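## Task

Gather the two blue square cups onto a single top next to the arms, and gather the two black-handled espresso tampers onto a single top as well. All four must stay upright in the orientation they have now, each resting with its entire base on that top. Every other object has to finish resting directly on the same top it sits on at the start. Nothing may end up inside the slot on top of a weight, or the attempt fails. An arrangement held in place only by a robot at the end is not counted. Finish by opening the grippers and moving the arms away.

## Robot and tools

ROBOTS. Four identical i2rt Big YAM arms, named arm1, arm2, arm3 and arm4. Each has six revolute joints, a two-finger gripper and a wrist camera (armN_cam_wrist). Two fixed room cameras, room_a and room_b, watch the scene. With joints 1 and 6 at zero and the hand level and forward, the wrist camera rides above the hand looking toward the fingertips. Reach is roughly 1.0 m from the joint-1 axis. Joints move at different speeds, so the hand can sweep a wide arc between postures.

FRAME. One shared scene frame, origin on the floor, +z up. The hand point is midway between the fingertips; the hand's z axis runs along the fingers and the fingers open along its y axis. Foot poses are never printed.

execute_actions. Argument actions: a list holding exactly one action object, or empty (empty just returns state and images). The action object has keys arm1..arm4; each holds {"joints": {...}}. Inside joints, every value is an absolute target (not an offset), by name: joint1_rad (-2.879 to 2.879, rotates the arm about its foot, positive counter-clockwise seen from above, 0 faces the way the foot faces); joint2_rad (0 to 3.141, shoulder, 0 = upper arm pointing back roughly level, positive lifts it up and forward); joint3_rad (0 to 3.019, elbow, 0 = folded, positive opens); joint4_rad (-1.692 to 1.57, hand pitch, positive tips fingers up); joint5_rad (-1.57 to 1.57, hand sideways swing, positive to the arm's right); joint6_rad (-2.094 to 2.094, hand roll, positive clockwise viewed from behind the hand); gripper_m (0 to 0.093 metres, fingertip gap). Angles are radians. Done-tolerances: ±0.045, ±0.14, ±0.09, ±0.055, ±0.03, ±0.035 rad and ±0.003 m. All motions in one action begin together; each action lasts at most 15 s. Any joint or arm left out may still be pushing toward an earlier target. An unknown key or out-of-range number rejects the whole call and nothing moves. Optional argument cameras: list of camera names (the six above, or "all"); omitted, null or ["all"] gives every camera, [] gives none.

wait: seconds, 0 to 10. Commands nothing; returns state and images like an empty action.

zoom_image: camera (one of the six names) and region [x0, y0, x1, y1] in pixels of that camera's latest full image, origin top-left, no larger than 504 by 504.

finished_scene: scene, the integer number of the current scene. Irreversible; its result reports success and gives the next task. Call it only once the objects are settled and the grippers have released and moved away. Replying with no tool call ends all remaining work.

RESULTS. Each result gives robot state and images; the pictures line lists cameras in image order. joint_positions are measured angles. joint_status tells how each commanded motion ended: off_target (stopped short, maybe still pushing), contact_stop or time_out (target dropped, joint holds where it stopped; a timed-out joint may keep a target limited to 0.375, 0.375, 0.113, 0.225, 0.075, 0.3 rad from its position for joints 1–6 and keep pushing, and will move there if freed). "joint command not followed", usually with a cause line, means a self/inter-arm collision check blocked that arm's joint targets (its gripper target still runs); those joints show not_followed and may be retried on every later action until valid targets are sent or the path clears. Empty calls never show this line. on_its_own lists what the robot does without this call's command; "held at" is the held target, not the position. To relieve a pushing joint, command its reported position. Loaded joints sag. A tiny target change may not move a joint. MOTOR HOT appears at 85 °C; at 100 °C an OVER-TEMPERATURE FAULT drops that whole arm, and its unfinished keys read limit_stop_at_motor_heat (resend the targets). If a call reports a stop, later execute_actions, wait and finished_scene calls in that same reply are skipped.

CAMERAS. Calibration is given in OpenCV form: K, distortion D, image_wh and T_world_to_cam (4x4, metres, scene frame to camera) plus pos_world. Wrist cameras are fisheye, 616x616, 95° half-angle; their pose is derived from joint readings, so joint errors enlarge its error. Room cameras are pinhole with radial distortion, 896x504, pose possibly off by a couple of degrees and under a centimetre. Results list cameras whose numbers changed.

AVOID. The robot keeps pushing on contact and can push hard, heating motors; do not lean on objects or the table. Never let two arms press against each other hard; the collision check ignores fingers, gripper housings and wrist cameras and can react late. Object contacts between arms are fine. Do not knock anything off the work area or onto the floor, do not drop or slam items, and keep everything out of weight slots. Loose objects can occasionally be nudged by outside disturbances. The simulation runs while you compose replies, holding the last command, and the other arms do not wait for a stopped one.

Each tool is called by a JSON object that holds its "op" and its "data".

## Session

{"op": "execute_actions", "data": {"actions": [], "cameras": ["room_a","room_b"]}}

Scene clock: 0.00 s.
arm1.joint_positions: joint1_rad=-0.682 joint2_rad=+0.407 joint3_rad=+1.527 joint4_rad=-1.151 joint5_rad=-0.217 joint6_rad=-0.179 gripper_m=+0.094
arm1.joint_status: not commanded
arm1.hand: x=-1.5129 y=+0.6273 z=+1.5016 quat_wxyz=(-0.555, +0.522, -0.494, -0.419) (m; scene frame)
arm2.joint_positions: joint1_rad=-0.827 joint2_rad=+0.462 joint3_rad=+1.436 joint4_rad=-1.323 joint5_rad=+0.019 joint6_rad=-0.738 gripper_m=+0.095
arm2.joint_status: not commanded
arm2.hand: x=-0.2971 y=+0.7954 z=+1.3557 quat_wxyz=(-0.465, +0.802, -0.145, -0.345) (m; scene frame)
arm3.joint_positions: joint1_rad=+0.839 joint2_rad=+0.500 joint3_rad=+1.434 joint4_rad=-1.167 joint5_rad=+0.297 joint6_rad=+0.017 gripper_m=+0.094
arm3.joint_status: not commanded
arm3.hand: x=+0.3823 y=-0.5947 z=+1.3858 quat_wxyz=(-0.620, +0.128, -0.770, -0.075) (m; scene frame)
arm4.joint_positions: joint1_rad=-0.035 joint2_rad=+0.561 joint3_rad=+1.671 joint4_rad=-1.607 joint5_rad=+0.000 joint6_rad=+0.030 gripper_m=+0.094
arm4.joint_status: not commanded
arm4.hand: x=+1.5800 y=-0.6344 z=+1.4038 quat_wxyz=(-0.428, -0.499, -0.697, +0.286) (m; scene frame)
pictures: room_a, room_b
Images, in order (width x height): room_a 896x504, room_b 896x504.

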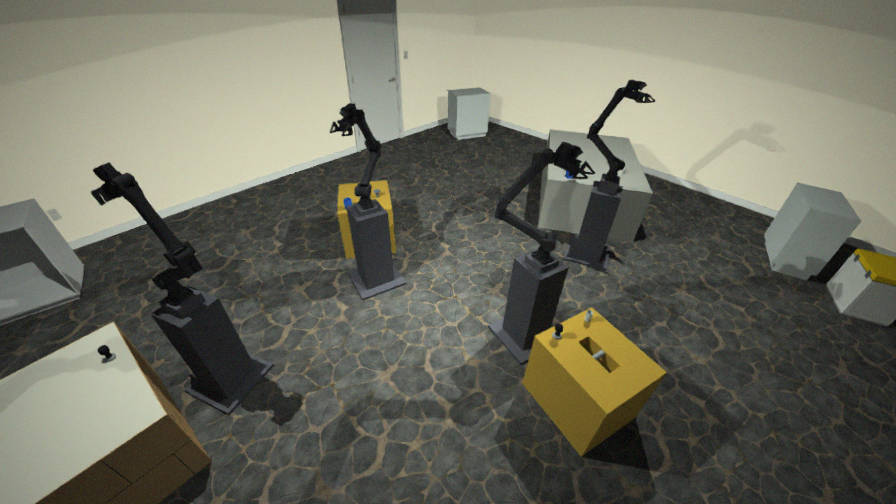

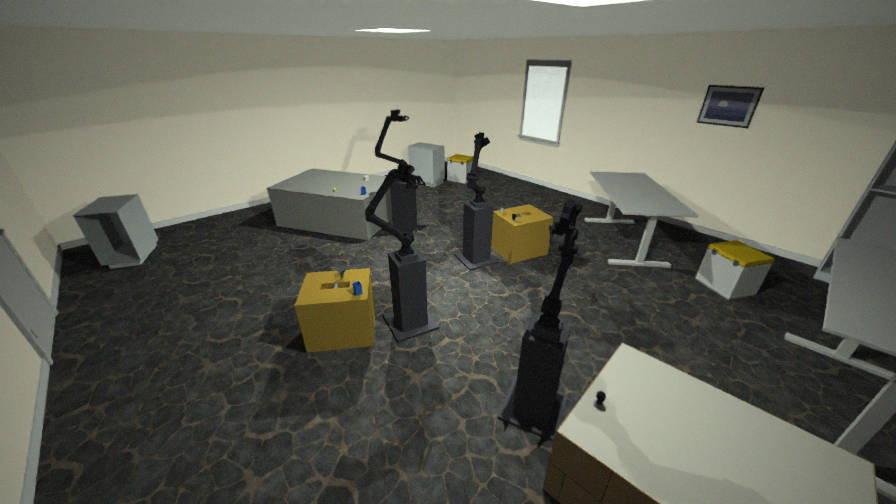

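Same pipeline: tamper 2→3→4, cup 1→2→3.

{"op": "execute_actions", "data": {"actions": [{"arm1":{"joints":{"joint1_rad":2.2,"joint2_rad":1.57,"joint3_rad":1.57,"joint4_rad":-1.57,"joint5_rad":0,"joint6_rad":0}},"arm2":{"joints":{"joint1_rad":-2.1,"joint2_rad":1.57,"joint3_rad":1.57,"joint4_rad":-1.57,"joint5_rad":0,"joint6_rad":0}},"arm3":{"joints":{"joint1_rad":2.105,"joint2_rad":2.215,"joint3_rad":1.1,"joint4_rad":1.16,"joint5_rad":0,"joint6_rad":0}},"arm4":{"joints":{"joint1_rad":-1.87,"joint2_rad":1.7,"joint3_rad":1.54,"joint4_rad":-1.39,"joint5_rad":0,"joint6_rad":1.57}}}], "cameras": ["arm1_cam_wrist","arm2_cam_wrist"]}}

Scene clock: 3.07 s.
arm1.joint_positions: joint1_rad=+2.205 joint2_rad=+1.581 joint3_rad=+1.557 joint4_rad=-1.556 joint5_rad=+0.001 joint6_rad=-0.016 gripper_m=+0.094
arm1.joint_status: all done
arm1.hand: x=-1.7769 y=+0.1163 z=+1.0789 quat_wxyz=(-0.003, +0.876, +0.482, +0.000) (m; scene frame)
arm2.joint_positions: joint1_rad=-2.107 joint2_rad=+1.567 joint3_rad=+1.546 joint4_rad=-1.561 joint5_rad=-0.002 joint6_rad=-0.011 gripper_m=+0.095
arm2.joint_status: all done
arm2.hand: x=+0.1077 y=+0.9850 z=+1.0223 quat_wxyz=(+0.003, +0.383, -0.924, -0.005) (m; scene frame)
arm3.joint_positions: joint1_rad=+2.105 joint2_rad=+2.224 joint3_rad=+1.097 joint4_rad=+1.131 joint5_rad=+0.000 joint6_rad=+0.010 gripper_m=+0.094
arm3.joint_status: all done
arm3.hand: x=+0.0029 y=+0.0382 z=+0.8120 quat_wxyz=(-0.424, +0.561, -0.424, -0.570) (m; scene frame)
arm4.joint_positions: joint1_rad=-1.871 joint2_rad=+1.707 joint3_rad=+1.542 joint4_rad=-1.385 joint5_rad=+0.001 joint6_rad=+1.561 gripper_m=+0.094
arm4.joint_status: all done
arm4.hand: x=+1.0190 y=-0.5708 z=+0.9741 quat_wxyz=(-0.008, -0.743, +0.669, +0.003) (m; scene frame)
pictures: arm1_cam_wrist, arm2_cam_wrist
camera_calibration (this result's frames):
arm1_cam_wrist: T_world_to_cam=[[-0.846705, 0.532008, 0.0076318, -1.57573], [0.435271, 0.684354, 0.584978, 0.068084], [0.30599, 0.498626, -0.811013, 1.48497], [0, 0, 0, 1]] pos_world=[-1.8182, 0.0512653, 1.17652]
arm2_cam_wrist: T_world_to_cam=[[0.704118, -0.70996, -0.0132247, 0.640545], [-0.568294, -0.574589, 0.588974, 0.0284863], [-0.425746, -0.407191, -0.808044, 1.39704], [0, 0, 0, 1]] pos_world=[0.159955, 1.03999, 1.12056]
Images, in order (width x height): arm1_cam_wrist 616x616, arm2_cam_wrist 616x616.

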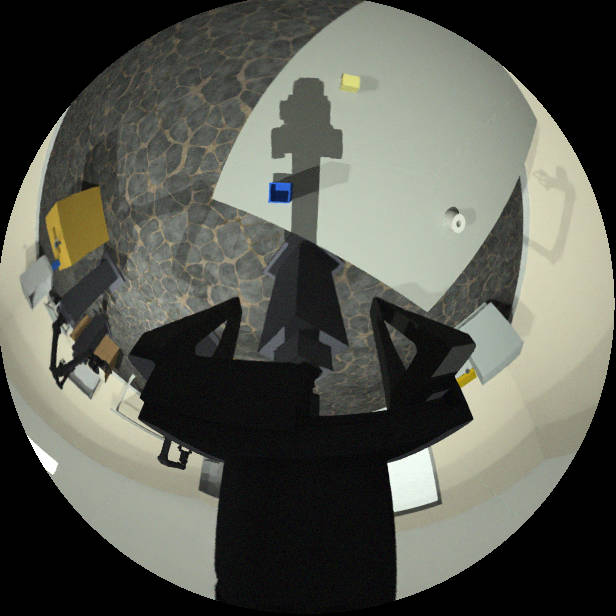

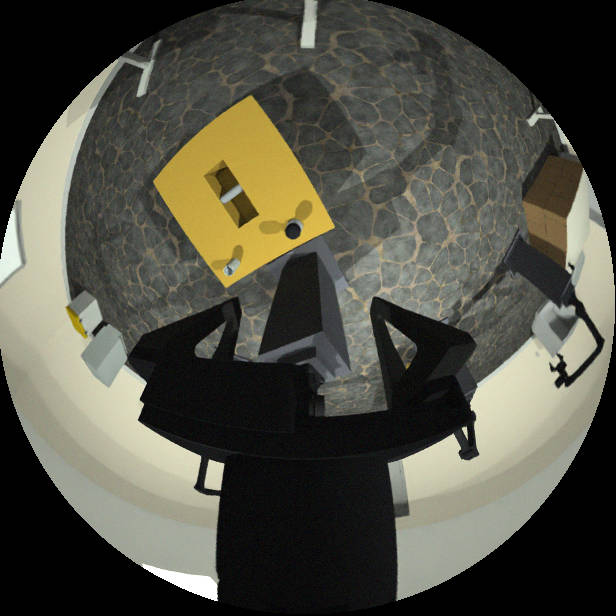

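{"op": "execute_actions", "data": {"actions": [{"arm1":{"joints":{"joint1_rad":2.32,"joint2_rad":2.04,"joint3_rad":1.33,"joint4_rad":-0.85,"joint6_rad":1.69}},"arm2":{"joints":{"joint1_rad":-2.015,"joint2_rad":1.83,"joint3_rad":1.01,"joint4_rad":-0.74,"joint6_rad":1.57}}}], "cameras": ["arm1_cam_wrist","arm2_cam_wrist"]}}

Scene clock: 6.07 s.
arm1.joint_positions: joint1_rad=+2.330 joint2_rad=+2.040 joint3_rad=+1.309 joint4_rad=-0.864 joint5_rad=+0.001 joint6_rad=+1.672 gripper_m=+0.094
arm1.joint_status: all done
arm1.hand: x=-1.7537 y=+0.0340 z=+0.7619 quat_wxyz=(-0.011, +0.961, -0.276, -0.001) (m; scene frame)
arm2.joint_positions: joint1_rad=-2.010 joint2_rad=+1.851 joint3_rad=+1.004 joint4_rad=-0.751 joint5_rad=-0.002 joint6_rad=+1.560 gripper_m=+0.095
arm2.joint_status: all done
arm2.hand: x=+0.0562 y=+0.9982 z=+0.7110 quat_wxyz=(+0.008, -0.337, -0.941, +0.005) (m; scene frame)
arm3.joint_positions: joint1_rad=+2.105 joint2_rad=+2.224 joint3_rad=+1.097 joint4_rad=+1.131 joint5_rad=+0.000 joint6_rad=+0.010 gripper_m=+0.094
arm3.joint_status: not commanded
arm3.hand: x=+0.0029 y=+0.0382 z=+0.8120 quat_wxyz=(-0.424, +0.561, -0.424, -0.570) (m; scene frame)
arm4.joint_positions: joint1_rad=-1.871 joint2_rad=+1.707 joint3_rad=+1.542 joint4_rad=-1.385 joint5_rad=+0.001 joint6_rad=+1.561 gripper_m=+0.094
arm4.joint_status: not commanded
arm4.hand: x=+1.0190 y=-0.5708 z=+0.9741 quat_wxyz=(-0.008, -0.743, +0.669, +0.003) (m; scene frame)
pictures: arm1_cam_wrist, arm2_cam_wrist
camera_calibration (this result's frames):
arm1_cam_wrist: T_world_to_cam=[[0.525654, 0.850415, 0.0219577, 0.875106], [0.688995, -0.440733, 0.575361, 0.790175], [0.498973, -0.287312, -0.817605, 1.63196], [0, 0, 0, 1]] pos_world=[-1.81873, 0.0729341, 0.860447]
arm2_cam_wrist: T_world_to_cam=[[-0.63822, -0.769743, 0.0130797, 0.798433], [-0.612437, 0.51794, 0.597209, -0.903781], [-0.466472, 0.37314, -0.801979, 0.347937], [0, 0, 0, 1]] pos_world=[0.118369, 0.952863, 0.808342]
Images, in order (width x height): arm1_cam_wrist 616x616, arm2_cam_wrist 616x616.

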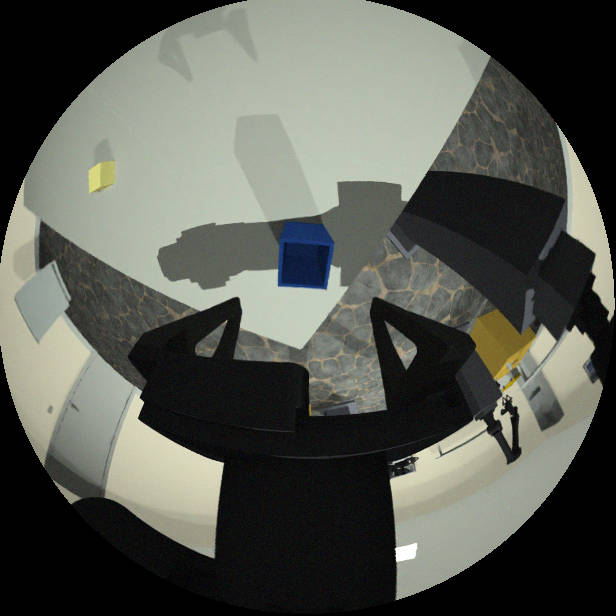

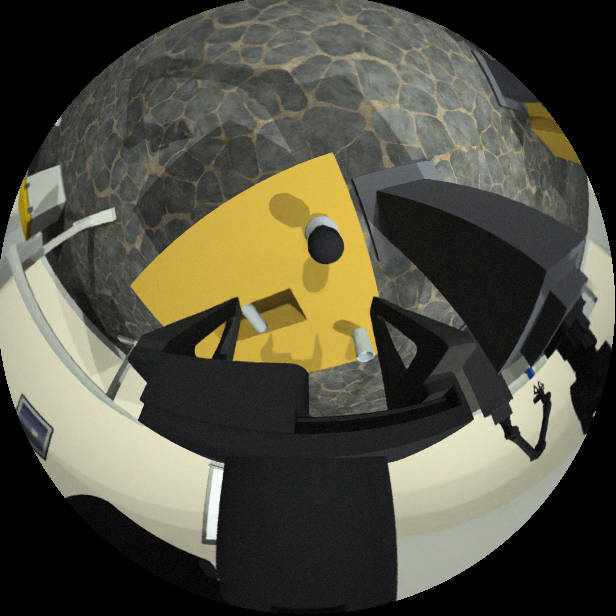

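{"op": "execute_actions", "data": {"actions": [{"arm1":{"joints":{"joint2_rad":2.18,"joint4_rad":-0.71}},"arm2":{"joints":{"joint2_rad":2.0,"joint3_rad":0.945,"joint4_rad":-0.52}}}], "cameras": ["arm1_cam_wrist","arm2_cam_wrist"]}}

Scene clock: 8.53 s.
arm1.joint_positions: joint1_rad=+2.330 joint2_rad=+2.171 joint3_rad=+1.314 joint4_rad=-0.724 joint5_rad=+0.001 joint6_rad=+1.673 gripper_m=+0.094
arm1.joint_status: all done
arm1.hand: x=-1.7574 y=+0.0271 z=+0.6954 quat_wxyz=(-0.003, +0.961, -0.276, -0.002) (m; scene frame)
arm2.joint_positions: joint1_rad=-2.010 joint2_rad=+1.999 joint3_rad=+0.936 joint4_rad=-0.531 joint5_rad=-0.002 joint6_rad=+1.560 gripper_m=+0.095
arm2.joint_status: all done
arm2.hand: x=+0.0452 y=+0.9863 z=+0.6343 quat_wxyz=(+0.007, -0.337, -0.941, +0.003) (m; scene frame)
arm3.joint_positions: joint1_rad=+2.105 joint2_rad=+2.224 joint3_rad=+1.097 joint4_rad=+1.131 joint5_rad=+0.000 joint6_rad=+0.010 gripper_m=+0.094
arm3.joint_status: not commanded
arm3.hand: x=+0.0029 y=+0.0382 z=+0.8120 quat_wxyz=(-0.424, +0.561, -0.424, -0.570) (m; scene frame)
arm4.joint_positions: joint1_rad=-1.871 joint2_rad=+1.707 joint3_rad=+1.542 joint4_rad=-1.385 joint5_rad=+0.001 joint6_rad=+1.561 gripper_m=+0.094
arm4.joint_status: not commanded
arm4.hand: x=+1.0190 y=-0.5708 z=+0.9741 quat_wxyz=(-0.008, -0.743, +0.669, +0.003) (m; scene frame)
pictures: arm1_cam_wrist, arm2_cam_wrist
camera_calibration (this result's frames):
arm1_cam_wrist: T_world_to_cam=[[0.526332, 0.850249, 0.00714627, 0.895906], [0.692484, -0.433517, 0.576653, 0.833035], [0.493397, -0.298562, -0.816958, 1.56756], [0, 0, 0, 1]] pos_world=[-1.82184, 0.0674052, 0.793856]
arm2_cam_wrist: T_world_to_cam=[[-0.638572, -0.76951, 0.00888817, 0.785716], [-0.613833, 0.516283, 0.597211, -0.856836], [-0.464149, 0.375907, -0.802035, 0.283015], [0, 0, 0, 1]] pos_world=[0.107144, 0.940599, 0.731717]
Images, in order (width x height): arm1_cam_wrist 616x616, arm2_cam_wrist 616x616.

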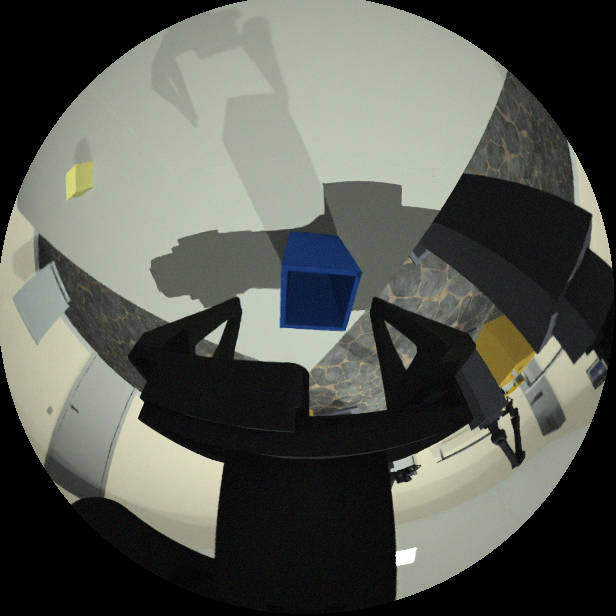

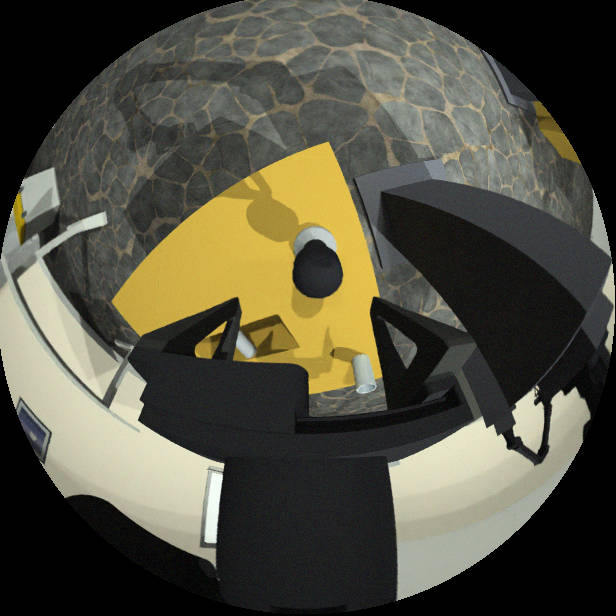

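{"op": "execute_actions", "data": {"actions": [{"arm1":{"joints":{"joint1_rad":2.35,"joint2_rad":2.275,"joint3_rad":1.285,"joint4_rad":-0.59}},"arm2":{"joints":{"joint2_rad":2.185,"joint4_rad":-0.33}}}], "cameras": ["arm1_cam_wrist","arm2_cam_wrist"]}}

Scene clock: 10.10 s.
arm1.joint_positions: joint1_rad=+2.341 joint2_rad=+2.256 joint3_rad=+1.280 joint4_rad=-0.604 joint5_rad=+0.001 joint6_rad=+1.673 gripper_m=+0.094
arm1.joint_status: all done
arm1.hand: x=-1.7466 y=+0.0366 z=+0.6436 quat_wxyz=(-0.003, +0.963, -0.271, -0.003) (m; scene frame)
arm2.joint_positions: joint1_rad=-2.010 joint2_rad=+2.186 joint3_rad=+0.937 joint4_rad=-0.340 joint5_rad=-0.002 joint6_rad=+1.560 gripper_m=+0.095
arm2.joint_status: all done
arm2.hand: x=+0.0394 y=+0.9804 z=+0.5593 quat_wxyz=(+0.006, -0.338, -0.941, +0.001) (m; scene frame)
arm3.joint_positions: joint1_rad=+2.105 joint2_rad=+2.224 joint3_rad=+1.097 joint4_rad=+1.131 joint5_rad=+0.000 joint6_rad=+0.010 gripper_m=+0.094
arm3.joint_status: not commanded
arm3.hand: x=+0.0029 y=+0.0382 z=+0.8120 quat_wxyz=(-0.424, +0.561, -0.424, -0.570) (m; scene frame)
arm4.joint_positions: joint1_rad=-1.871 joint2_rad=+1.707 joint3_rad=+1.542 joint4_rad=-1.385 joint5_rad=+0.001 joint6_rad=+1.561 gripper_m=+0.094
arm4.joint_status: not commanded
arm4.hand: x=+1.0190 y=-0.5708 z=+0.9741 quat_wxyz=(-0.008, -0.743, +0.669, +0.003) (m; scene frame)
pictures: arm1_cam_wrist, arm2_cam_wrist
camera_calibration (this result's frames):
arm1_cam_wrist: T_world_to_cam=[[0.516893, 0.856023, 0.00682022, 0.865968], [0.697344, -0.425672, 0.576641, 0.867711], [0.496521, -0.293306, -0.816969, 1.52801], [0, 0, 0, 1]] pos_world=[-1.8114, 0.0762464, 0.742074]
arm2_cam_wrist: T_world_to_cam=[[-0.638914, -0.769264, 0.00469646, 0.780301], [-0.615229, 0.514626, 0.597205, -0.810894], [-0.461825, 0.378673, -0.802075, 0.219556], [0, 0, 0, 1]] pos_world=[0.101056, 0.934424, 0.656706]
Images, in order (width x height): arm1_cam_wrist 616x616, arm2_cam_wrist 616x616.

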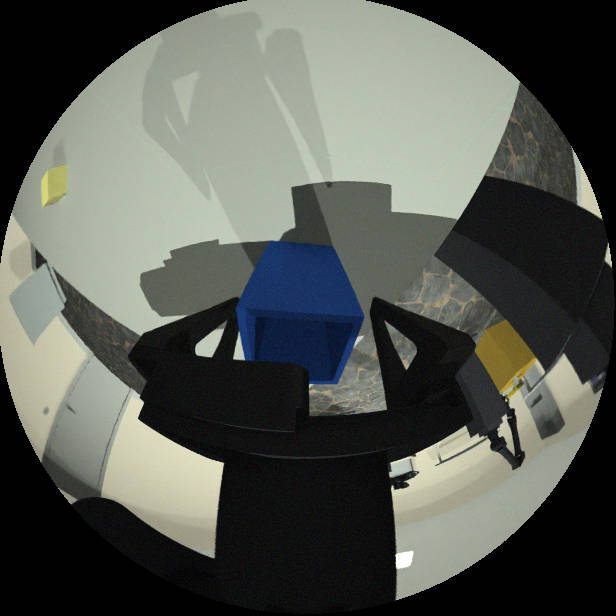

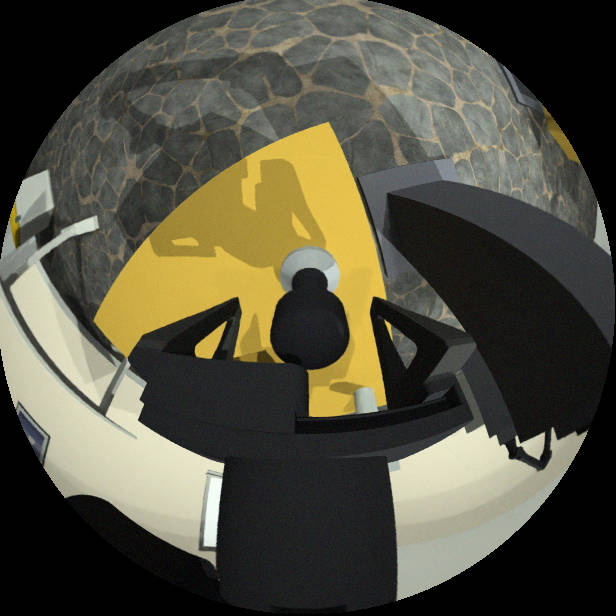

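{"op": "execute_actions", "data": {"actions": [{"arm1":{"joints":{"gripper_m":0}},"arm2":{"joints":{"gripper_m":0}}}], "cameras": []}}

{"op": "execute_actions", "data": {"actions": [{"arm1":{"joints":{"joint2_rad":1.96,"joint4_rad":-0.89}},"arm2":{"joints":{"joint2_rad":1.8,"joint4_rad":-0.72}}}], "cameras": []}}

{"op": "execute_actions", "data": {"actions": [{"arm1":{"joints":{"joint1_rad":-1.835,"joint2_rad":1.96,"joint3_rad":1.62,"joint4_rad":-1.21,"joint6_rad":1.57}},"arm2":{"joints":{"joint1_rad":2.17,"joint2_rad":1.89,"joint3_rad":1.64,"joint4_rad":-1.29}}}], "cameras": ["arm3_cam_wrist"]}}

Scene clock: 11.67 s.
arm1.joint_positions: joint1_rad=+2.341 joint2_rad=+2.256 joint3_rad=+1.280 joint4_rad=-0.603 joint5_rad=+0.001 joint6_rad=+1.674 gripper_m=+0.053
arm1.joint_status: gripper_m off_target (ended at +0.053, target +0.000)
arm1.hand: x=-1.7467 y=+0.0363 z=+0.6436 quat_wxyz=(-0.002, +0.963, -0.271, -0.003) (m; scene frame)
arm2.joint_positions: joint1_rad=-2.010 joint2_rad=+2.186 joint3_rad=+0.936 joint4_rad=-0.339 joint5_rad=-0.002 joint6_rad=+1.561 gripper_m=+0.044
arm2.joint_status: gripper_m off_target (ended at +0.044, target +0.000)
arm2.hand: x=+0.0395 y=+0.9805 z=+0.5593 quat_wxyz=(+0.006, -0.338, -0.941, +0.001) (m; scene frame)
arm3.joint_positions: joint1_rad=+2.105 joint2_rad=+2.224 joint3_rad=+1.097 joint4_rad=+1.131 joint5_rad=+0.000 joint6_rad=+0.010 gripper_m=+0.094
arm3.joint_status: not commanded
arm3.hand: x=+0.0029 y=+0.0382 z=+0.8120 quat_wxyz=(-0.424, +0.561, -0.424, -0.570) (m; scene frame)
arm4.joint_positions: joint1_rad=-1.871 joint2_rad=+1.707 joint3_rad=+1.542 joint4_rad=-1.385 joint5_rad=+0.001 joint6_rad=+1.561 gripper_m=+0.094
arm4.joint_status: not commanded
arm4.hand: x=+1.0190 y=-0.5708 z=+0.9741 quat_wxyz=(-0.008, -0.743, +0.669, +0.003) (m; scene frame)
pictures: none
No camera images: the call's "cameras" was empty. Leave "cameras" out to get every camera's image.

Scene clock: 12.97 s.
arm1.joint_positions: joint1_rad=+2.341 joint2_rad=+1.934 joint3_rad=+1.276 joint4_rad=-0.876 joint5_rad=+0.001 joint6_rad=+1.674 gripper_m=+0.053
arm1.joint_status: all done
arm1.hand: x=-1.7477 y=+0.0322 z=+0.8063 quat_wxyz=(+0.020, +0.962, -0.271, -0.006) (m; scene frame)
arm2.joint_positions: joint1_rad=-2.010 joint2_rad=+1.795 joint3_rad=+0.928 joint4_rad=-0.713 joint5_rad=-0.002 joint6_rad=+1.561 gripper_m=+0.044
arm2.joint_status: all done
arm2.hand: x=+0.0426 y=+0.9820 z=+0.7144 quat_wxyz=(+0.005, -0.338, -0.941, -0.003) (m; scene frame)
arm3.joint_positions: joint1_rad=+2.105 joint2_rad=+2.224 joint3_rad=+1.097 joint4_rad=+1.131 joint5_rad=+0.000 joint6_rad=+0.010 gripper_m=+0.094
arm3.joint_status: not commanded
arm3.hand: x=+0.0029 y=+0.0382 z=+0.8120 quat_wxyz=(-0.424, +0.561, -0.424, -0.570) (m; scene frame)
arm4.joint_positions: joint1_rad=-1.871 joint2_rad=+1.707 joint3_rad=+1.542 joint4_rad=-1.385 joint5_rad=+0.001 joint6_rad=+1.561 gripper_m=+0.094
arm4.joint_status: not commanded
arm4.hand: x=+1.0190 y=-0.5708 z=+0.9741 quat_wxyz=(-0.008, -0.743, +0.669, +0.003) (m; scene frame)
pictures: none
No camera images: the call's "cameras" was empty. Leave "cameras" out to get every camera's image.

Scene clock: 16.20 s.
arm1.joint_positions: joint1_rad=-1.845 joint2_rad=+1.950 joint3_rad=+1.613 joint4_rad=-1.196 joint5_rad=+0.001 joint6_rad=+1.584 gripper_m=+0.053
arm1.joint_status: all done
arm1.hand: x=-0.9246 y=+0.5585 z=+0.9041 quat_wxyz=(-0.011, -0.683, -0.730, -0.011) (m; scene frame)
arm2.joint_positions: joint1_rad=+2.181 joint2_rad=+1.913 joint3_rad=+1.617 joint4_rad=-1.280 joint5_rad=-0.003 joint6_rad=+1.561 gripper_m=+0.044
arm2.joint_status: all done
arm2.hand: x=-0.0281 y=+0.1185 z=+0.8607 quat_wxyz=(-0.010, +0.984, +0.179, +0.003) (m; scene frame)
arm3.joint_positions: joint1_rad=+2.105 joint2_rad=+2.224 joint3_rad=+1.097 joint4_rad=+1.131 joint5_rad=+0.000 joint6_rad=+0.010 gripper_m=+0.094
arm3.joint_status: not commanded
arm3.hand: x=+0.0029 y=+0.0382 z=+0.8120 quat_wxyz=(-0.424, +0.561, -0.424, -0.570) (m; scene frame)
arm4.joint_positions: joint1_rad=-1.871 joint2_rad=+1.707 joint3_rad=+1.542 joint4_rad=-1.385 joint5_rad=+0.001 joint6_rad=+1.561 gripper_m=+0.094
arm4.joint_status: not commanded
arm4.hand: x=+1.0190 y=-0.5708 z=+0.9741 quat_wxyz=(-0.008, -0.743, +0.669, +0.003) (m; scene frame)
pictures: arm3_cam_wrist
camera_calibration (this result's frames):
arm3_cam_wrist: T_world_to_cam=[[0.965103, 0.261345, -0.016561, -0.000829707], [0.135269, -0.551679, -0.823014, 0.693096], [-0.224227, 0.792054, -0.567779, 0.55083], [0, 0, 0, 1]] pos_world=[0.0305572, -0.0537034, 0.883164]
Images, in order (width x height): arm3_cam_wrist 616x616.

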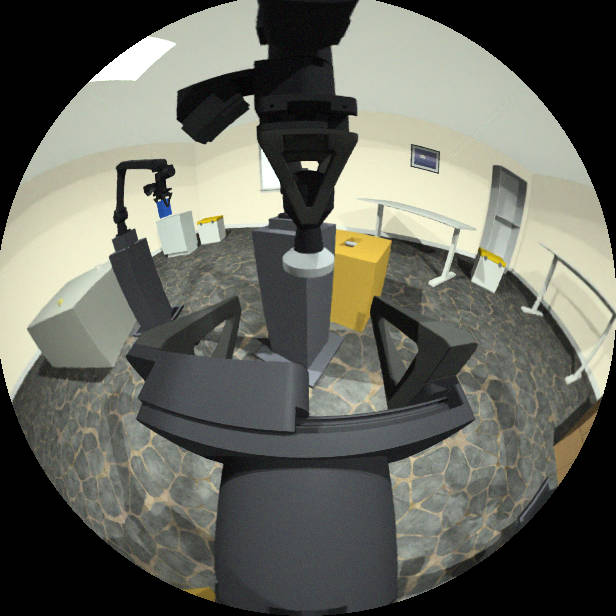

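{"op": "execute_actions", "data": {"actions": [{"arm3":{"joints":{"joint2_rad":2.395,"joint3_rad":1.455,"joint4_rad":0.96}}}], "cameras": ["arm3_cam_wrist"]}}

Scene clock: 17.77 s.
arm1.joint_positions: joint1_rad=-1.845 joint2_rad=+1.950 joint3_rad=+1.613 joint4_rad=-1.196 joint5_rad=+0.001 joint6_rad=+1.584 gripper_m=+0.053
arm1.joint_status: not commanded
arm1.hand: x=-0.9246 y=+0.5585 z=+0.9041 quat_wxyz=(-0.011, -0.683, -0.730, -0.011) (m; scene frame)
arm2.joint_positions: joint1_rad=+2.181 joint2_rad=+1.913 joint3_rad=+1.617 joint4_rad=-1.280 joint5_rad=-0.003 joint6_rad=+1.561 gripper_m=+0.044
arm2.joint_status: not commanded
arm2.hand: x=-0.0281 y=+0.1185 z=+0.8607 quat_wxyz=(-0.010, +0.984, +0.179, +0.003) (m; scene frame)
arm3.joint_positions: joint1_rad=+2.105 joint2_rad=+2.412 joint3_rad=+1.424 joint4_rad=+0.972 joint5_rad=+0.000 joint6_rad=+0.010 gripper_m=+0.094
arm3.joint_status: all done
arm3.hand: x=-0.0222 y=+0.1244 z=+0.7764 quat_wxyz=(-0.420, +0.567, -0.428, -0.565) (m; scene frame)
arm4.joint_positions: joint1_rad=-1.871 joint2_rad=+1.707 joint3_rad=+1.542 joint4_rad=-1.385 joint5_rad=+0.001 joint6_rad=+1.561 gripper_m=+0.094
arm4.joint_status: not commanded
arm4.hand: x=+1.0190 y=-0.5708 z=+0.9741 quat_wxyz=(-0.008, -0.743, +0.669, +0.003) (m; scene frame)
pictures: arm3_cam_wrist
camera_calibration (this result's frames):
arm3_cam_wrist: T_world_to_cam=[[0.9652, 0.26101, -0.0161794, 0.0000193078], [0.139707, -0.56695, -0.811819, 0.708092], [-0.221066, 0.781307, -0.583686, 0.470464], [0, 0, 0, 1]] pos_world=[0.0050597, 0.0338708, 0.849446]
Images, in order (width x height): arm3_cam_wrist 616x616.

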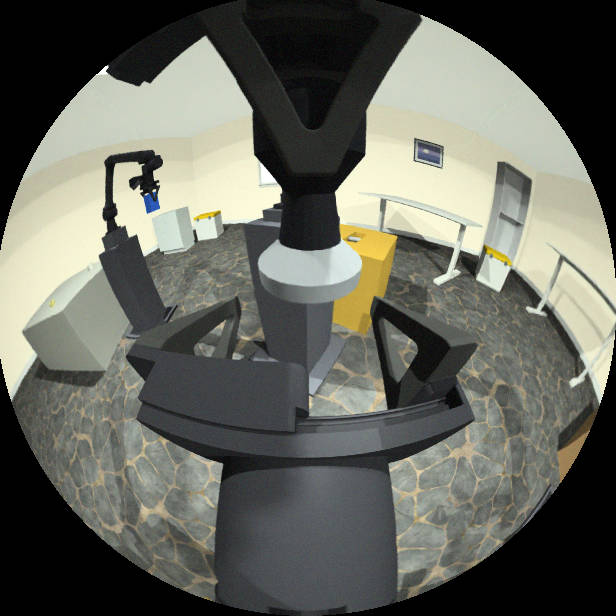

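{"op": "execute_actions", "data": {"actions": [{"arm3":{"joints":{"joint2_rad":2.36}}}], "cameras": ["arm3_cam_wrist"]}}

Scene clock: 18.87 s.
arm1.joint_positions: joint1_rad=-1.845 joint2_rad=+1.950 joint3_rad=+1.613 joint4_rad=-1.196 joint5_rad=+0.001 joint6_rad=+1.584 gripper_m=+0.053
arm1.joint_status: not commanded
arm1.hand: x=-0.9246 y=+0.5585 z=+0.9041 quat_wxyz=(-0.011, -0.683, -0.730, -0.011) (m; scene frame)
arm2.joint_positions: joint1_rad=+2.181 joint2_rad=+1.913 joint3_rad=+1.617 joint4_rad=-1.280 joint5_rad=-0.003 joint6_rad=+1.561 gripper_m=+0.044
arm2.joint_status: not commanded
arm2.hand: x=-0.0281 y=+0.1185 z=+0.8607 quat_wxyz=(-0.010, +0.984, +0.179, +0.003) (m; scene frame)
arm3.joint_positions: joint1_rad=+2.105 joint2_rad=+2.386 joint3_rad=+1.424 joint4_rad=+0.972 joint5_rad=+0.000 joint6_rad=+0.010 gripper_m=+0.094
arm3.joint_status: all done
arm3.hand: x=-0.0230 y=+0.1270 z=+0.7965 quat_wxyz=(-0.425, +0.559, -0.423, -0.572) (m; scene frame)
arm4.joint_positions: joint1_rad=-1.871 joint2_rad=+1.707 joint3_rad=+1.542 joint4_rad=-1.385 joint5_rad=+0.001 joint6_rad=+1.561 gripper_m=+0.094
arm4.joint_status: not commanded
arm4.hand: x=+1.0190 y=-0.5708 z=+0.9741 quat_wxyz=(-0.008, -0.743, +0.669, +0.003) (m; scene frame)
pictures: arm3_cam_wrist
camera_calibration (this result's frames):
arm3_cam_wrist: T_world_to_cam=[[0.965072, 0.261452, -0.0166793, 0.000768029], [0.133864, -0.546845, -0.826463, 0.734954], [-0.225201, 0.795364, -0.562745, 0.461429], [0, 0, 0, 1]] pos_world=[0.004789, 0.0347012, 0.867091]
Images, in order (width x height): arm3_cam_wrist 616x616.

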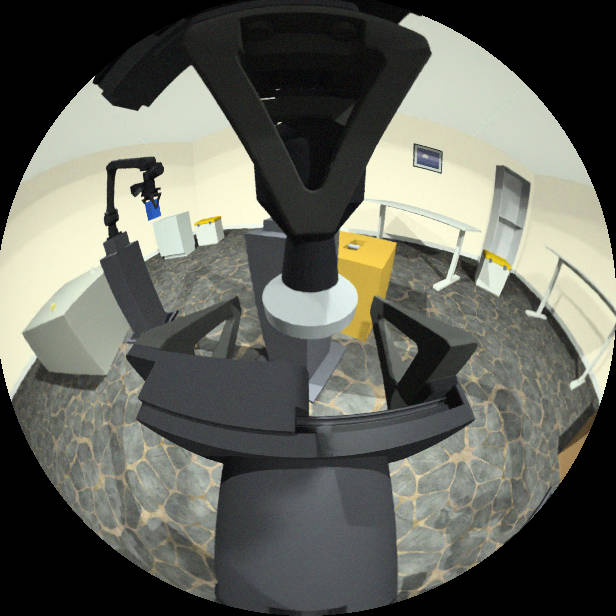

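Slightly up via q4, then close.

{"op": "execute_actions", "data": {"actions": [{"arm3":{"joints":{"joint2_rad":2.385,"joint3_rad":1.43,"joint4_rad":1.03}}}], "cameras": []}}

{"op": "execute_actions", "data": {"actions": [{"arm3":{"joints":{"gripper_m":0}}}], "cameras": ["arm3_cam_wrist"]}}

Scene clock: 19.93 s.
arm1.joint_positions: joint1_rad=-1.845 joint2_rad=+1.950 joint3_rad=+1.613 joint4_rad=-1.196 joint5_rad=+0.001 joint6_rad=+1.584 gripper_m=+0.053
arm1.joint_status: not commanded
arm1.hand: x=-0.9246 y=+0.5585 z=+0.9041 quat_wxyz=(-0.011, -0.683, -0.730, -0.011) (m; scene frame)
arm2.joint_positions: joint1_rad=+2.181 joint2_rad=+1.913 joint3_rad=+1.617 joint4_rad=-1.280 joint5_rad=-0.003 joint6_rad=+1.561 gripper_m=+0.044
arm2.joint_status: not commanded
arm2.hand: x=-0.0281 y=+0.1185 z=+0.8607 quat_wxyz=(-0.010, +0.984, +0.179, +0.003) (m; scene frame)
arm3.joint_positions: joint1_rad=+2.105 joint2_rad=+2.386 joint3_rad=+1.424 joint4_rad=+1.001 joint5_rad=+0.000 joint6_rad=+0.010 gripper_m=+0.094
arm3.joint_status: all done
arm3.hand: x=-0.0230 y=+0.1268 z=+0.8036 quat_wxyz=(-0.431, +0.551, -0.417, -0.580) (m; scene frame)
arm4.joint_positions: joint1_rad=-1.871 joint2_rad=+1.707 joint3_rad=+1.542 joint4_rad=-1.385 joint5_rad=+0.001 joint6_rad=+1.561 gripper_m=+0.094
arm4.joint_status: not commanded
arm4.hand: x=+1.0190 y=-0.5708 z=+0.9741 quat_wxyz=(-0.008, -0.743, +0.669, +0.003) (m; scene frame)
pictures: none
No camera images: the call's "cameras" was empty. Leave "cameras" out to get every camera's image.

Scene clock: 20.67 s.
arm1.joint_positions: joint1_rad=-1.845 joint2_rad=+1.950 joint3_rad=+1.613 joint4_rad=-1.196 joint5_rad=+0.001 joint6_rad=+1.584 gripper_m=+0.053
arm1.joint_status: not commanded
arm1.hand: x=-0.9246 y=+0.5585 z=+0.9041 quat_wxyz=(-0.011, -0.683, -0.730, -0.011) (m; scene frame)
arm2.joint_positions: joint1_rad=+2.181 joint2_rad=+1.913 joint3_rad=+1.617 joint4_rad=-1.281 joint5_rad=+0.001 joint6_rad=+1.561 gripper_m=+0.044
arm2.joint_status: not commanded
arm2.hand: x=-0.0287 y=+0.1184 z=+0.8607 quat_wxyz=(-0.010, +0.984, +0.179, +0.001) (m; scene frame)
arm3.joint_positions: joint1_rad=+2.105 joint2_rad=+2.386 joint3_rad=+1.424 joint4_rad=+1.001 joint5_rad=+0.001 joint6_rad=+0.005 gripper_m=+0.051
arm3.joint_status: gripper_m off_target (ended at +0.051, target +0.000)
arm3.hand: x=-0.0225 y=+0.1269 z=+0.8036 quat_wxyz=(-0.433, +0.552, -0.416, -0.579) (m; scene frame)
arm4.joint_positions: joint1_rad=-1.871 joint2_rad=+1.707 joint3_rad=+1.542 joint4_rad=-1.385 joint5_rad=+0.001 joint6_rad=+1.561 gripper_m=+0.094
arm4.joint_status: not commanded
arm4.hand: x=+1.0190 y=-0.5708 z=+0.9741 quat_wxyz=(-0.008, -0.743, +0.669, +0.003) (m; scene frame)
pictures: arm3_cam_wrist
camera_calibration (this result's frames):
arm3_cam_wrist: T_world_to_cam=[[0.96545, 0.260298, -0.0123336, -0.00294846], [0.130159, -0.522683, -0.842533, 0.750498], [-0.225756, 0.811817, -0.538504, 0.444033], [0, 0, 0, 1]] pos_world=[0.00540577, 0.0325663, 0.871397]
Images, in order (width x height): arm3_cam_wrist 616x616.

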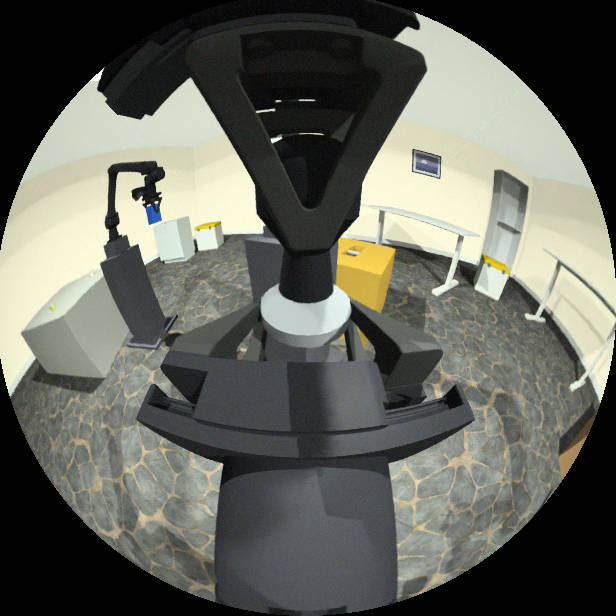

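{"op": "execute_actions", "data": {"actions": [{"arm2":{"joints":{"gripper_m":0.07}}}], "cameras": []}}

{"op": "execute_actions", "data": {"actions": [{"arm2":{"joints":{"joint2_rad":1.7,"joint4_rad":-1.45}}}], "cameras": []}}

{"op": "execute_actions", "data": {"actions": [{"arm2":{"joints":{"joint1_rad":0.40,"joint2_rad":1.97,"joint3_rad":0.80,"joint4_rad":1.2,"joint6_rad":0,"gripper_m":0.093}},"arm3":{"joints":{"joint1_rad":0.345}}}], "cameras": ["arm2_cam_wrist","arm4_cam_wrist"]}}

Scene clock: 22.13 s.
arm1.joint_positions: joint1_rad=-1.845 joint2_rad=+1.950 joint3_rad=+1.613 joint4_rad=-1.196 joint5_rad=+0.001 joint6_rad=+1.584 gripper_m=+0.053
arm1.joint_status: not commanded
arm1.hand: x=-0.9246 y=+0.5585 z=+0.9041 quat_wxyz=(-0.011, -0.683, -0.730, -0.011) (m; scene frame)
arm2.joint_positions: joint1_rad=+2.181 joint2_rad=+1.912 joint3_rad=+1.617 joint4_rad=-1.281 joint5_rad=+0.001 joint6_rad=+1.561 gripper_m=+0.070
arm2.joint_status: all done
arm2.hand: x=-0.0287 y=+0.1184 z=+0.8613 quat_wxyz=(-0.010, +0.984, +0.179, +0.001) (m; scene frame)
arm3.joint_positions: joint1_rad=+2.105 joint2_rad=+2.401 joint3_rad=+1.423 joint4_rad=+1.001 joint5_rad=+0.001 joint6_rad=+0.005 gripper_m=+0.051
arm3.joint_status: not commanded
arm3.hand: x=-0.0220 y=+0.1254 z=+0.7914 quat_wxyz=(-0.430, +0.556, -0.419, -0.575) (m; scene frame)
arm4.joint_positions: joint1_rad=-1.871 joint2_rad=+1.707 joint3_rad=+1.542 joint4_rad=-1.385 joint5_rad=+0.001 joint6_rad=+1.561 gripper_m=+0.094
arm4.joint_status: not commanded
arm4.hand: x=+1.0190 y=-0.5708 z=+0.9741 quat_wxyz=(-0.008, -0.743, +0.669, +0.003) (m; scene frame)
pictures: none
No camera images: the call's "cameras" was empty. Leave "cameras" out to get every camera's image.

Scene clock: 23.23 s.
arm1.joint_positions: joint1_rad=-1.845 joint2_rad=+1.950 joint3_rad=+1.613 joint4_rad=-1.196 joint5_rad=+0.001 joint6_rad=+1.584 gripper_m=+0.053
arm1.joint_status: not commanded
arm1.hand: x=-0.9246 y=+0.5585 z=+0.9041 quat_wxyz=(-0.011, -0.683, -0.730, -0.011) (m; scene frame)
arm2.joint_positions: joint1_rad=+2.181 joint2_rad=+1.677 joint3_rad=+1.617 joint4_rad=-1.443 joint5_rad=+0.001 joint6_rad=+1.561 gripper_m=+0.070
arm2.joint_status: all done
arm2.hand: x=-0.0457 y=+0.1628 z=+0.9862 quat_wxyz=(+0.026, +0.984, +0.179, +0.007) (m; scene frame)
arm3.joint_positions: joint1_rad=+2.105 joint2_rad=+2.401 joint3_rad=+1.422 joint4_rad=+1.001 joint5_rad=+0.001 joint6_rad=+0.005 gripper_m=+0.051
arm3.joint_status: not commanded
arm3.hand: x=-0.0219 y=+0.1250 z=+0.7907 quat_wxyz=(-0.430, +0.557, -0.420, -0.574) (m; scene frame)
arm4.joint_positions: joint1_rad=-1.871 joint2_rad=+1.707 joint3_rad=+1.542 joint4_rad=-1.385 joint5_rad=+0.001 joint6_rad=+1.561 gripper_m=+0.094
arm4.joint_status: not commanded
arm4.hand: x=+1.0190 y=-0.5708 z=+0.9741 quat_wxyz=(-0.008, -0.743, +0.669, +0.003) (m; scene frame)
pictures: none
No camera images: the call's "cameras" was empty. Leave "cameras" out to get every camera's image.

Scene clock: 25.50 s.
arm1.joint_positions: joint1_rad=-1.845 joint2_rad=+1.950 joint3_rad=+1.613 joint4_rad=-1.196 joint5_rad=+0.001 joint6_rad=+1.584 gripper_m=+0.053
arm1.joint_status: not commanded
arm1.hand: x=-0.9246 y=+0.5585 z=+0.9041 quat_wxyz=(-0.011, -0.683, -0.730, -0.011) (m; scene frame)
arm2.joint_positions: joint1_rad=+0.394 joint2_rad=+1.990 joint3_rad=+0.801 joint4_rad=+1.181 joint5_rad=+0.001 joint6_rad=+0.011 gripper_m=+0.093
arm2.joint_status: all done
arm2.hand: x=-0.8470 y=+0.5771 z=+0.8525 quat_wxyz=(+0.046, +0.709, +0.049, -0.702) (m; scene frame)
arm3.joint_positions: joint1_rad=+0.347 joint2_rad=+2.401 joint3_rad=+1.422 joint4_rad=+1.001 joint5_rad=+0.002 joint6_rad=+0.005 gripper_m=+0.051
arm3.joint_status: all done
arm3.hand: x=+1.0055 y=-0.5722 z=+0.7858 quat_wxyz=(-0.714, +0.029, -0.699, -0.038) (m; scene frame)
arm4.joint_positions: joint1_rad=-1.871 joint2_rad=+1.707 joint3_rad=+1.542 joint4_rad=-1.385 joint5_rad=+0.001 joint6_rad=+1.561 gripper_m=+0.094
arm4.joint_status: not commanded
arm4.hand: x=+1.0190 y=-0.5708 z=+0.9741 quat_wxyz=(-0.008, -0.743, +0.669, +0.003) (m; scene frame)
pictures: arm2_cam_wrist, arm4_cam_wrist
camera_calibration (this result's frames):
arm2_cam_wrist: T_world_to_cam=[[-0.134669, 0.990891, -0.000351517, -0.682063], [0.591058, 0.0800443, -0.802648, 1.14208], [-0.795308, -0.1083, -0.596453, 0.0213827], [0, 0, 0, 1]] pos_world=[-0.749884, 0.586749, 0.929204]
arm4_cam_wrist: T_world_to_cam=[[0.995253, 0.095356, -0.0194801, -0.939557], [0.0891517, -0.81293, 0.575497, -1.10514], [0.0390412, -0.574502, -0.817572, 0.553808], [0, 0, 0, 1]] pos_world=[1.012, -0.490649, 1.07048]
Images, in order (width x height): arm2_cam_wrist 616x616, arm4_cam_wrist 616x616.

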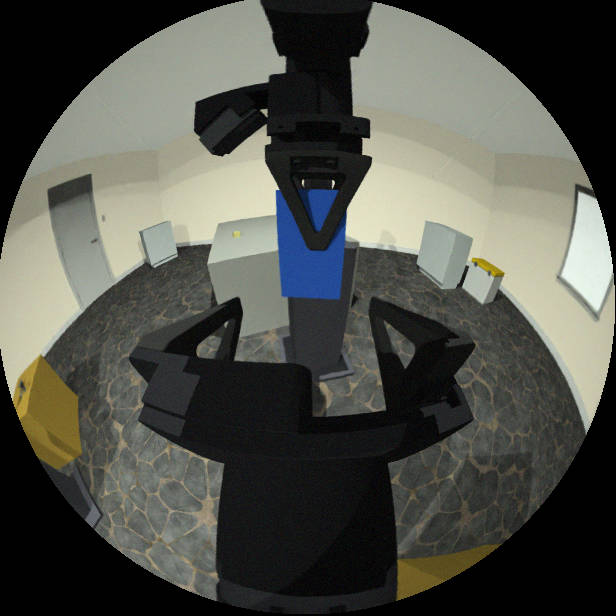

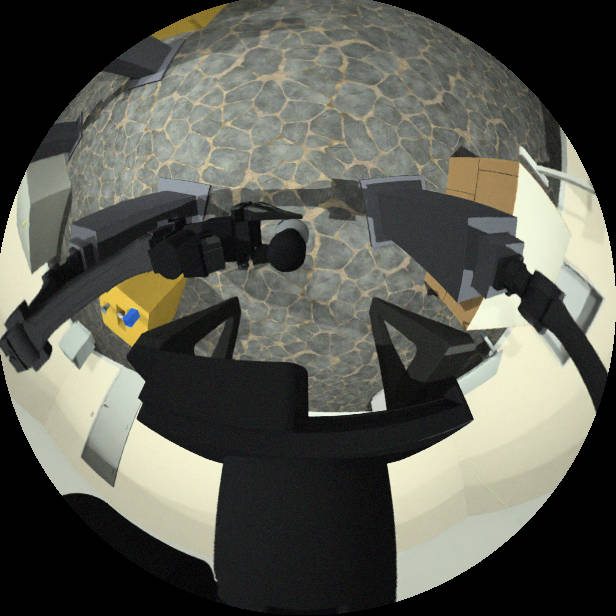

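{"op": "execute_actions", "data": {"actions": [{"arm2":{"joints":{"joint2_rad":2.13,"joint3_rad":1.11,"joint4_rad":1.05}},"arm4":{"joints":{"joint1_rad":-1.885,"joint2_rad":1.875,"joint3_rad":1.43,"joint4_rad":-1.11}}}], "cameras": ["arm2_cam_wrist","arm4_cam_wrist"]}}

Scene clock: 27.23 s.
arm1.joint_positions: joint1_rad=-1.845 joint2_rad=+1.950 joint3_rad=+1.613 joint4_rad=-1.196 joint5_rad=+0.001 joint6_rad=+1.584 gripper_m=+0.053
arm1.joint_status: not commanded
arm1.hand: x=-0.9246 y=+0.5585 z=+0.9041 quat_wxyz=(-0.011, -0.683, -0.730, -0.011) (m; scene frame)
arm2.joint_positions: joint1_rad=+0.394 joint2_rad=+2.122 joint3_rad=+1.087 joint4_rad=+1.054 joint5_rad=+0.001 joint6_rad=+0.010 gripper_m=+0.093
arm2.joint_status: all done
arm2.hand: x=-0.9385 y=+0.5647 z=+0.8532 quat_wxyz=(+0.046, +0.700, +0.049, -0.711) (m; scene frame)
arm3.joint_positions: joint1_rad=+0.347 joint2_rad=+2.401 joint3_rad=+1.422 joint4_rad=+1.001 joint5_rad=+0.002 joint6_rad=+0.005 gripper_m=+0.051
arm3.joint_status: not commanded
arm3.hand: x=+1.0055 y=-0.5722 z=+0.7858 quat_wxyz=(-0.714, +0.029, -0.699, -0.038) (m; scene frame)
arm4.joint_positions: joint1_rad=-1.871 joint2_rad=+1.889 joint3_rad=+1.427 joint4_rad=-1.119 joint5_rad=+0.001 joint6_rad=+1.562 gripper_m=+0.094
arm4.joint_status: all done
arm4.hand: x=+0.9980 y=-0.5738 z=+0.8388 quat_wxyz=(+0.003, -0.743, +0.669, -0.007) (m; scene frame)
pictures: arm2_cam_wrist, arm4_cam_wrist
camera_calibration (this result's frames):
arm2_cam_wrist: T_world_to_cam=[[-0.135059, 0.990838, 0.0000471123, -0.682772], [0.570159, 0.0777558, -0.817846, 1.19237], [-0.810357, -0.11043, -0.575436, -0.0832706], [0, 0, 0, 1]] pos_world=[-0.839533, 0.574607, 0.927291]
arm4_cam_wrist: T_world_to_cam=[[0.995386, 0.0952232, 0.0118009, -0.94754], [0.0711104, -0.814659, 0.575565, -1.01095], [0.0644208, -0.57207, -0.817671, 0.41846], [0, 0, 0, 1]] pos_world=[0.9881, -0.493966, 0.935214]
Images, in order (width x height): arm2_cam_wrist 616x616, arm4_cam_wrist 616x616.

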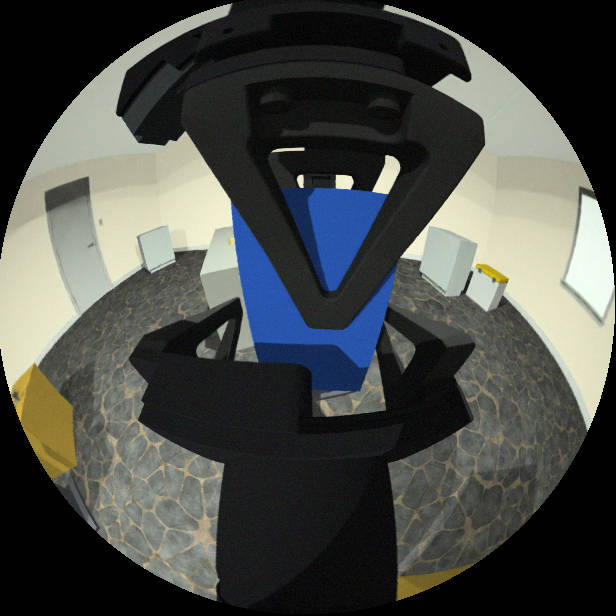

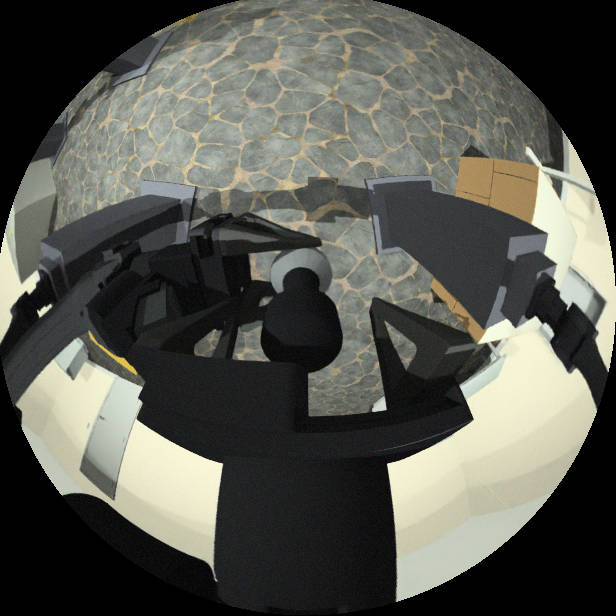

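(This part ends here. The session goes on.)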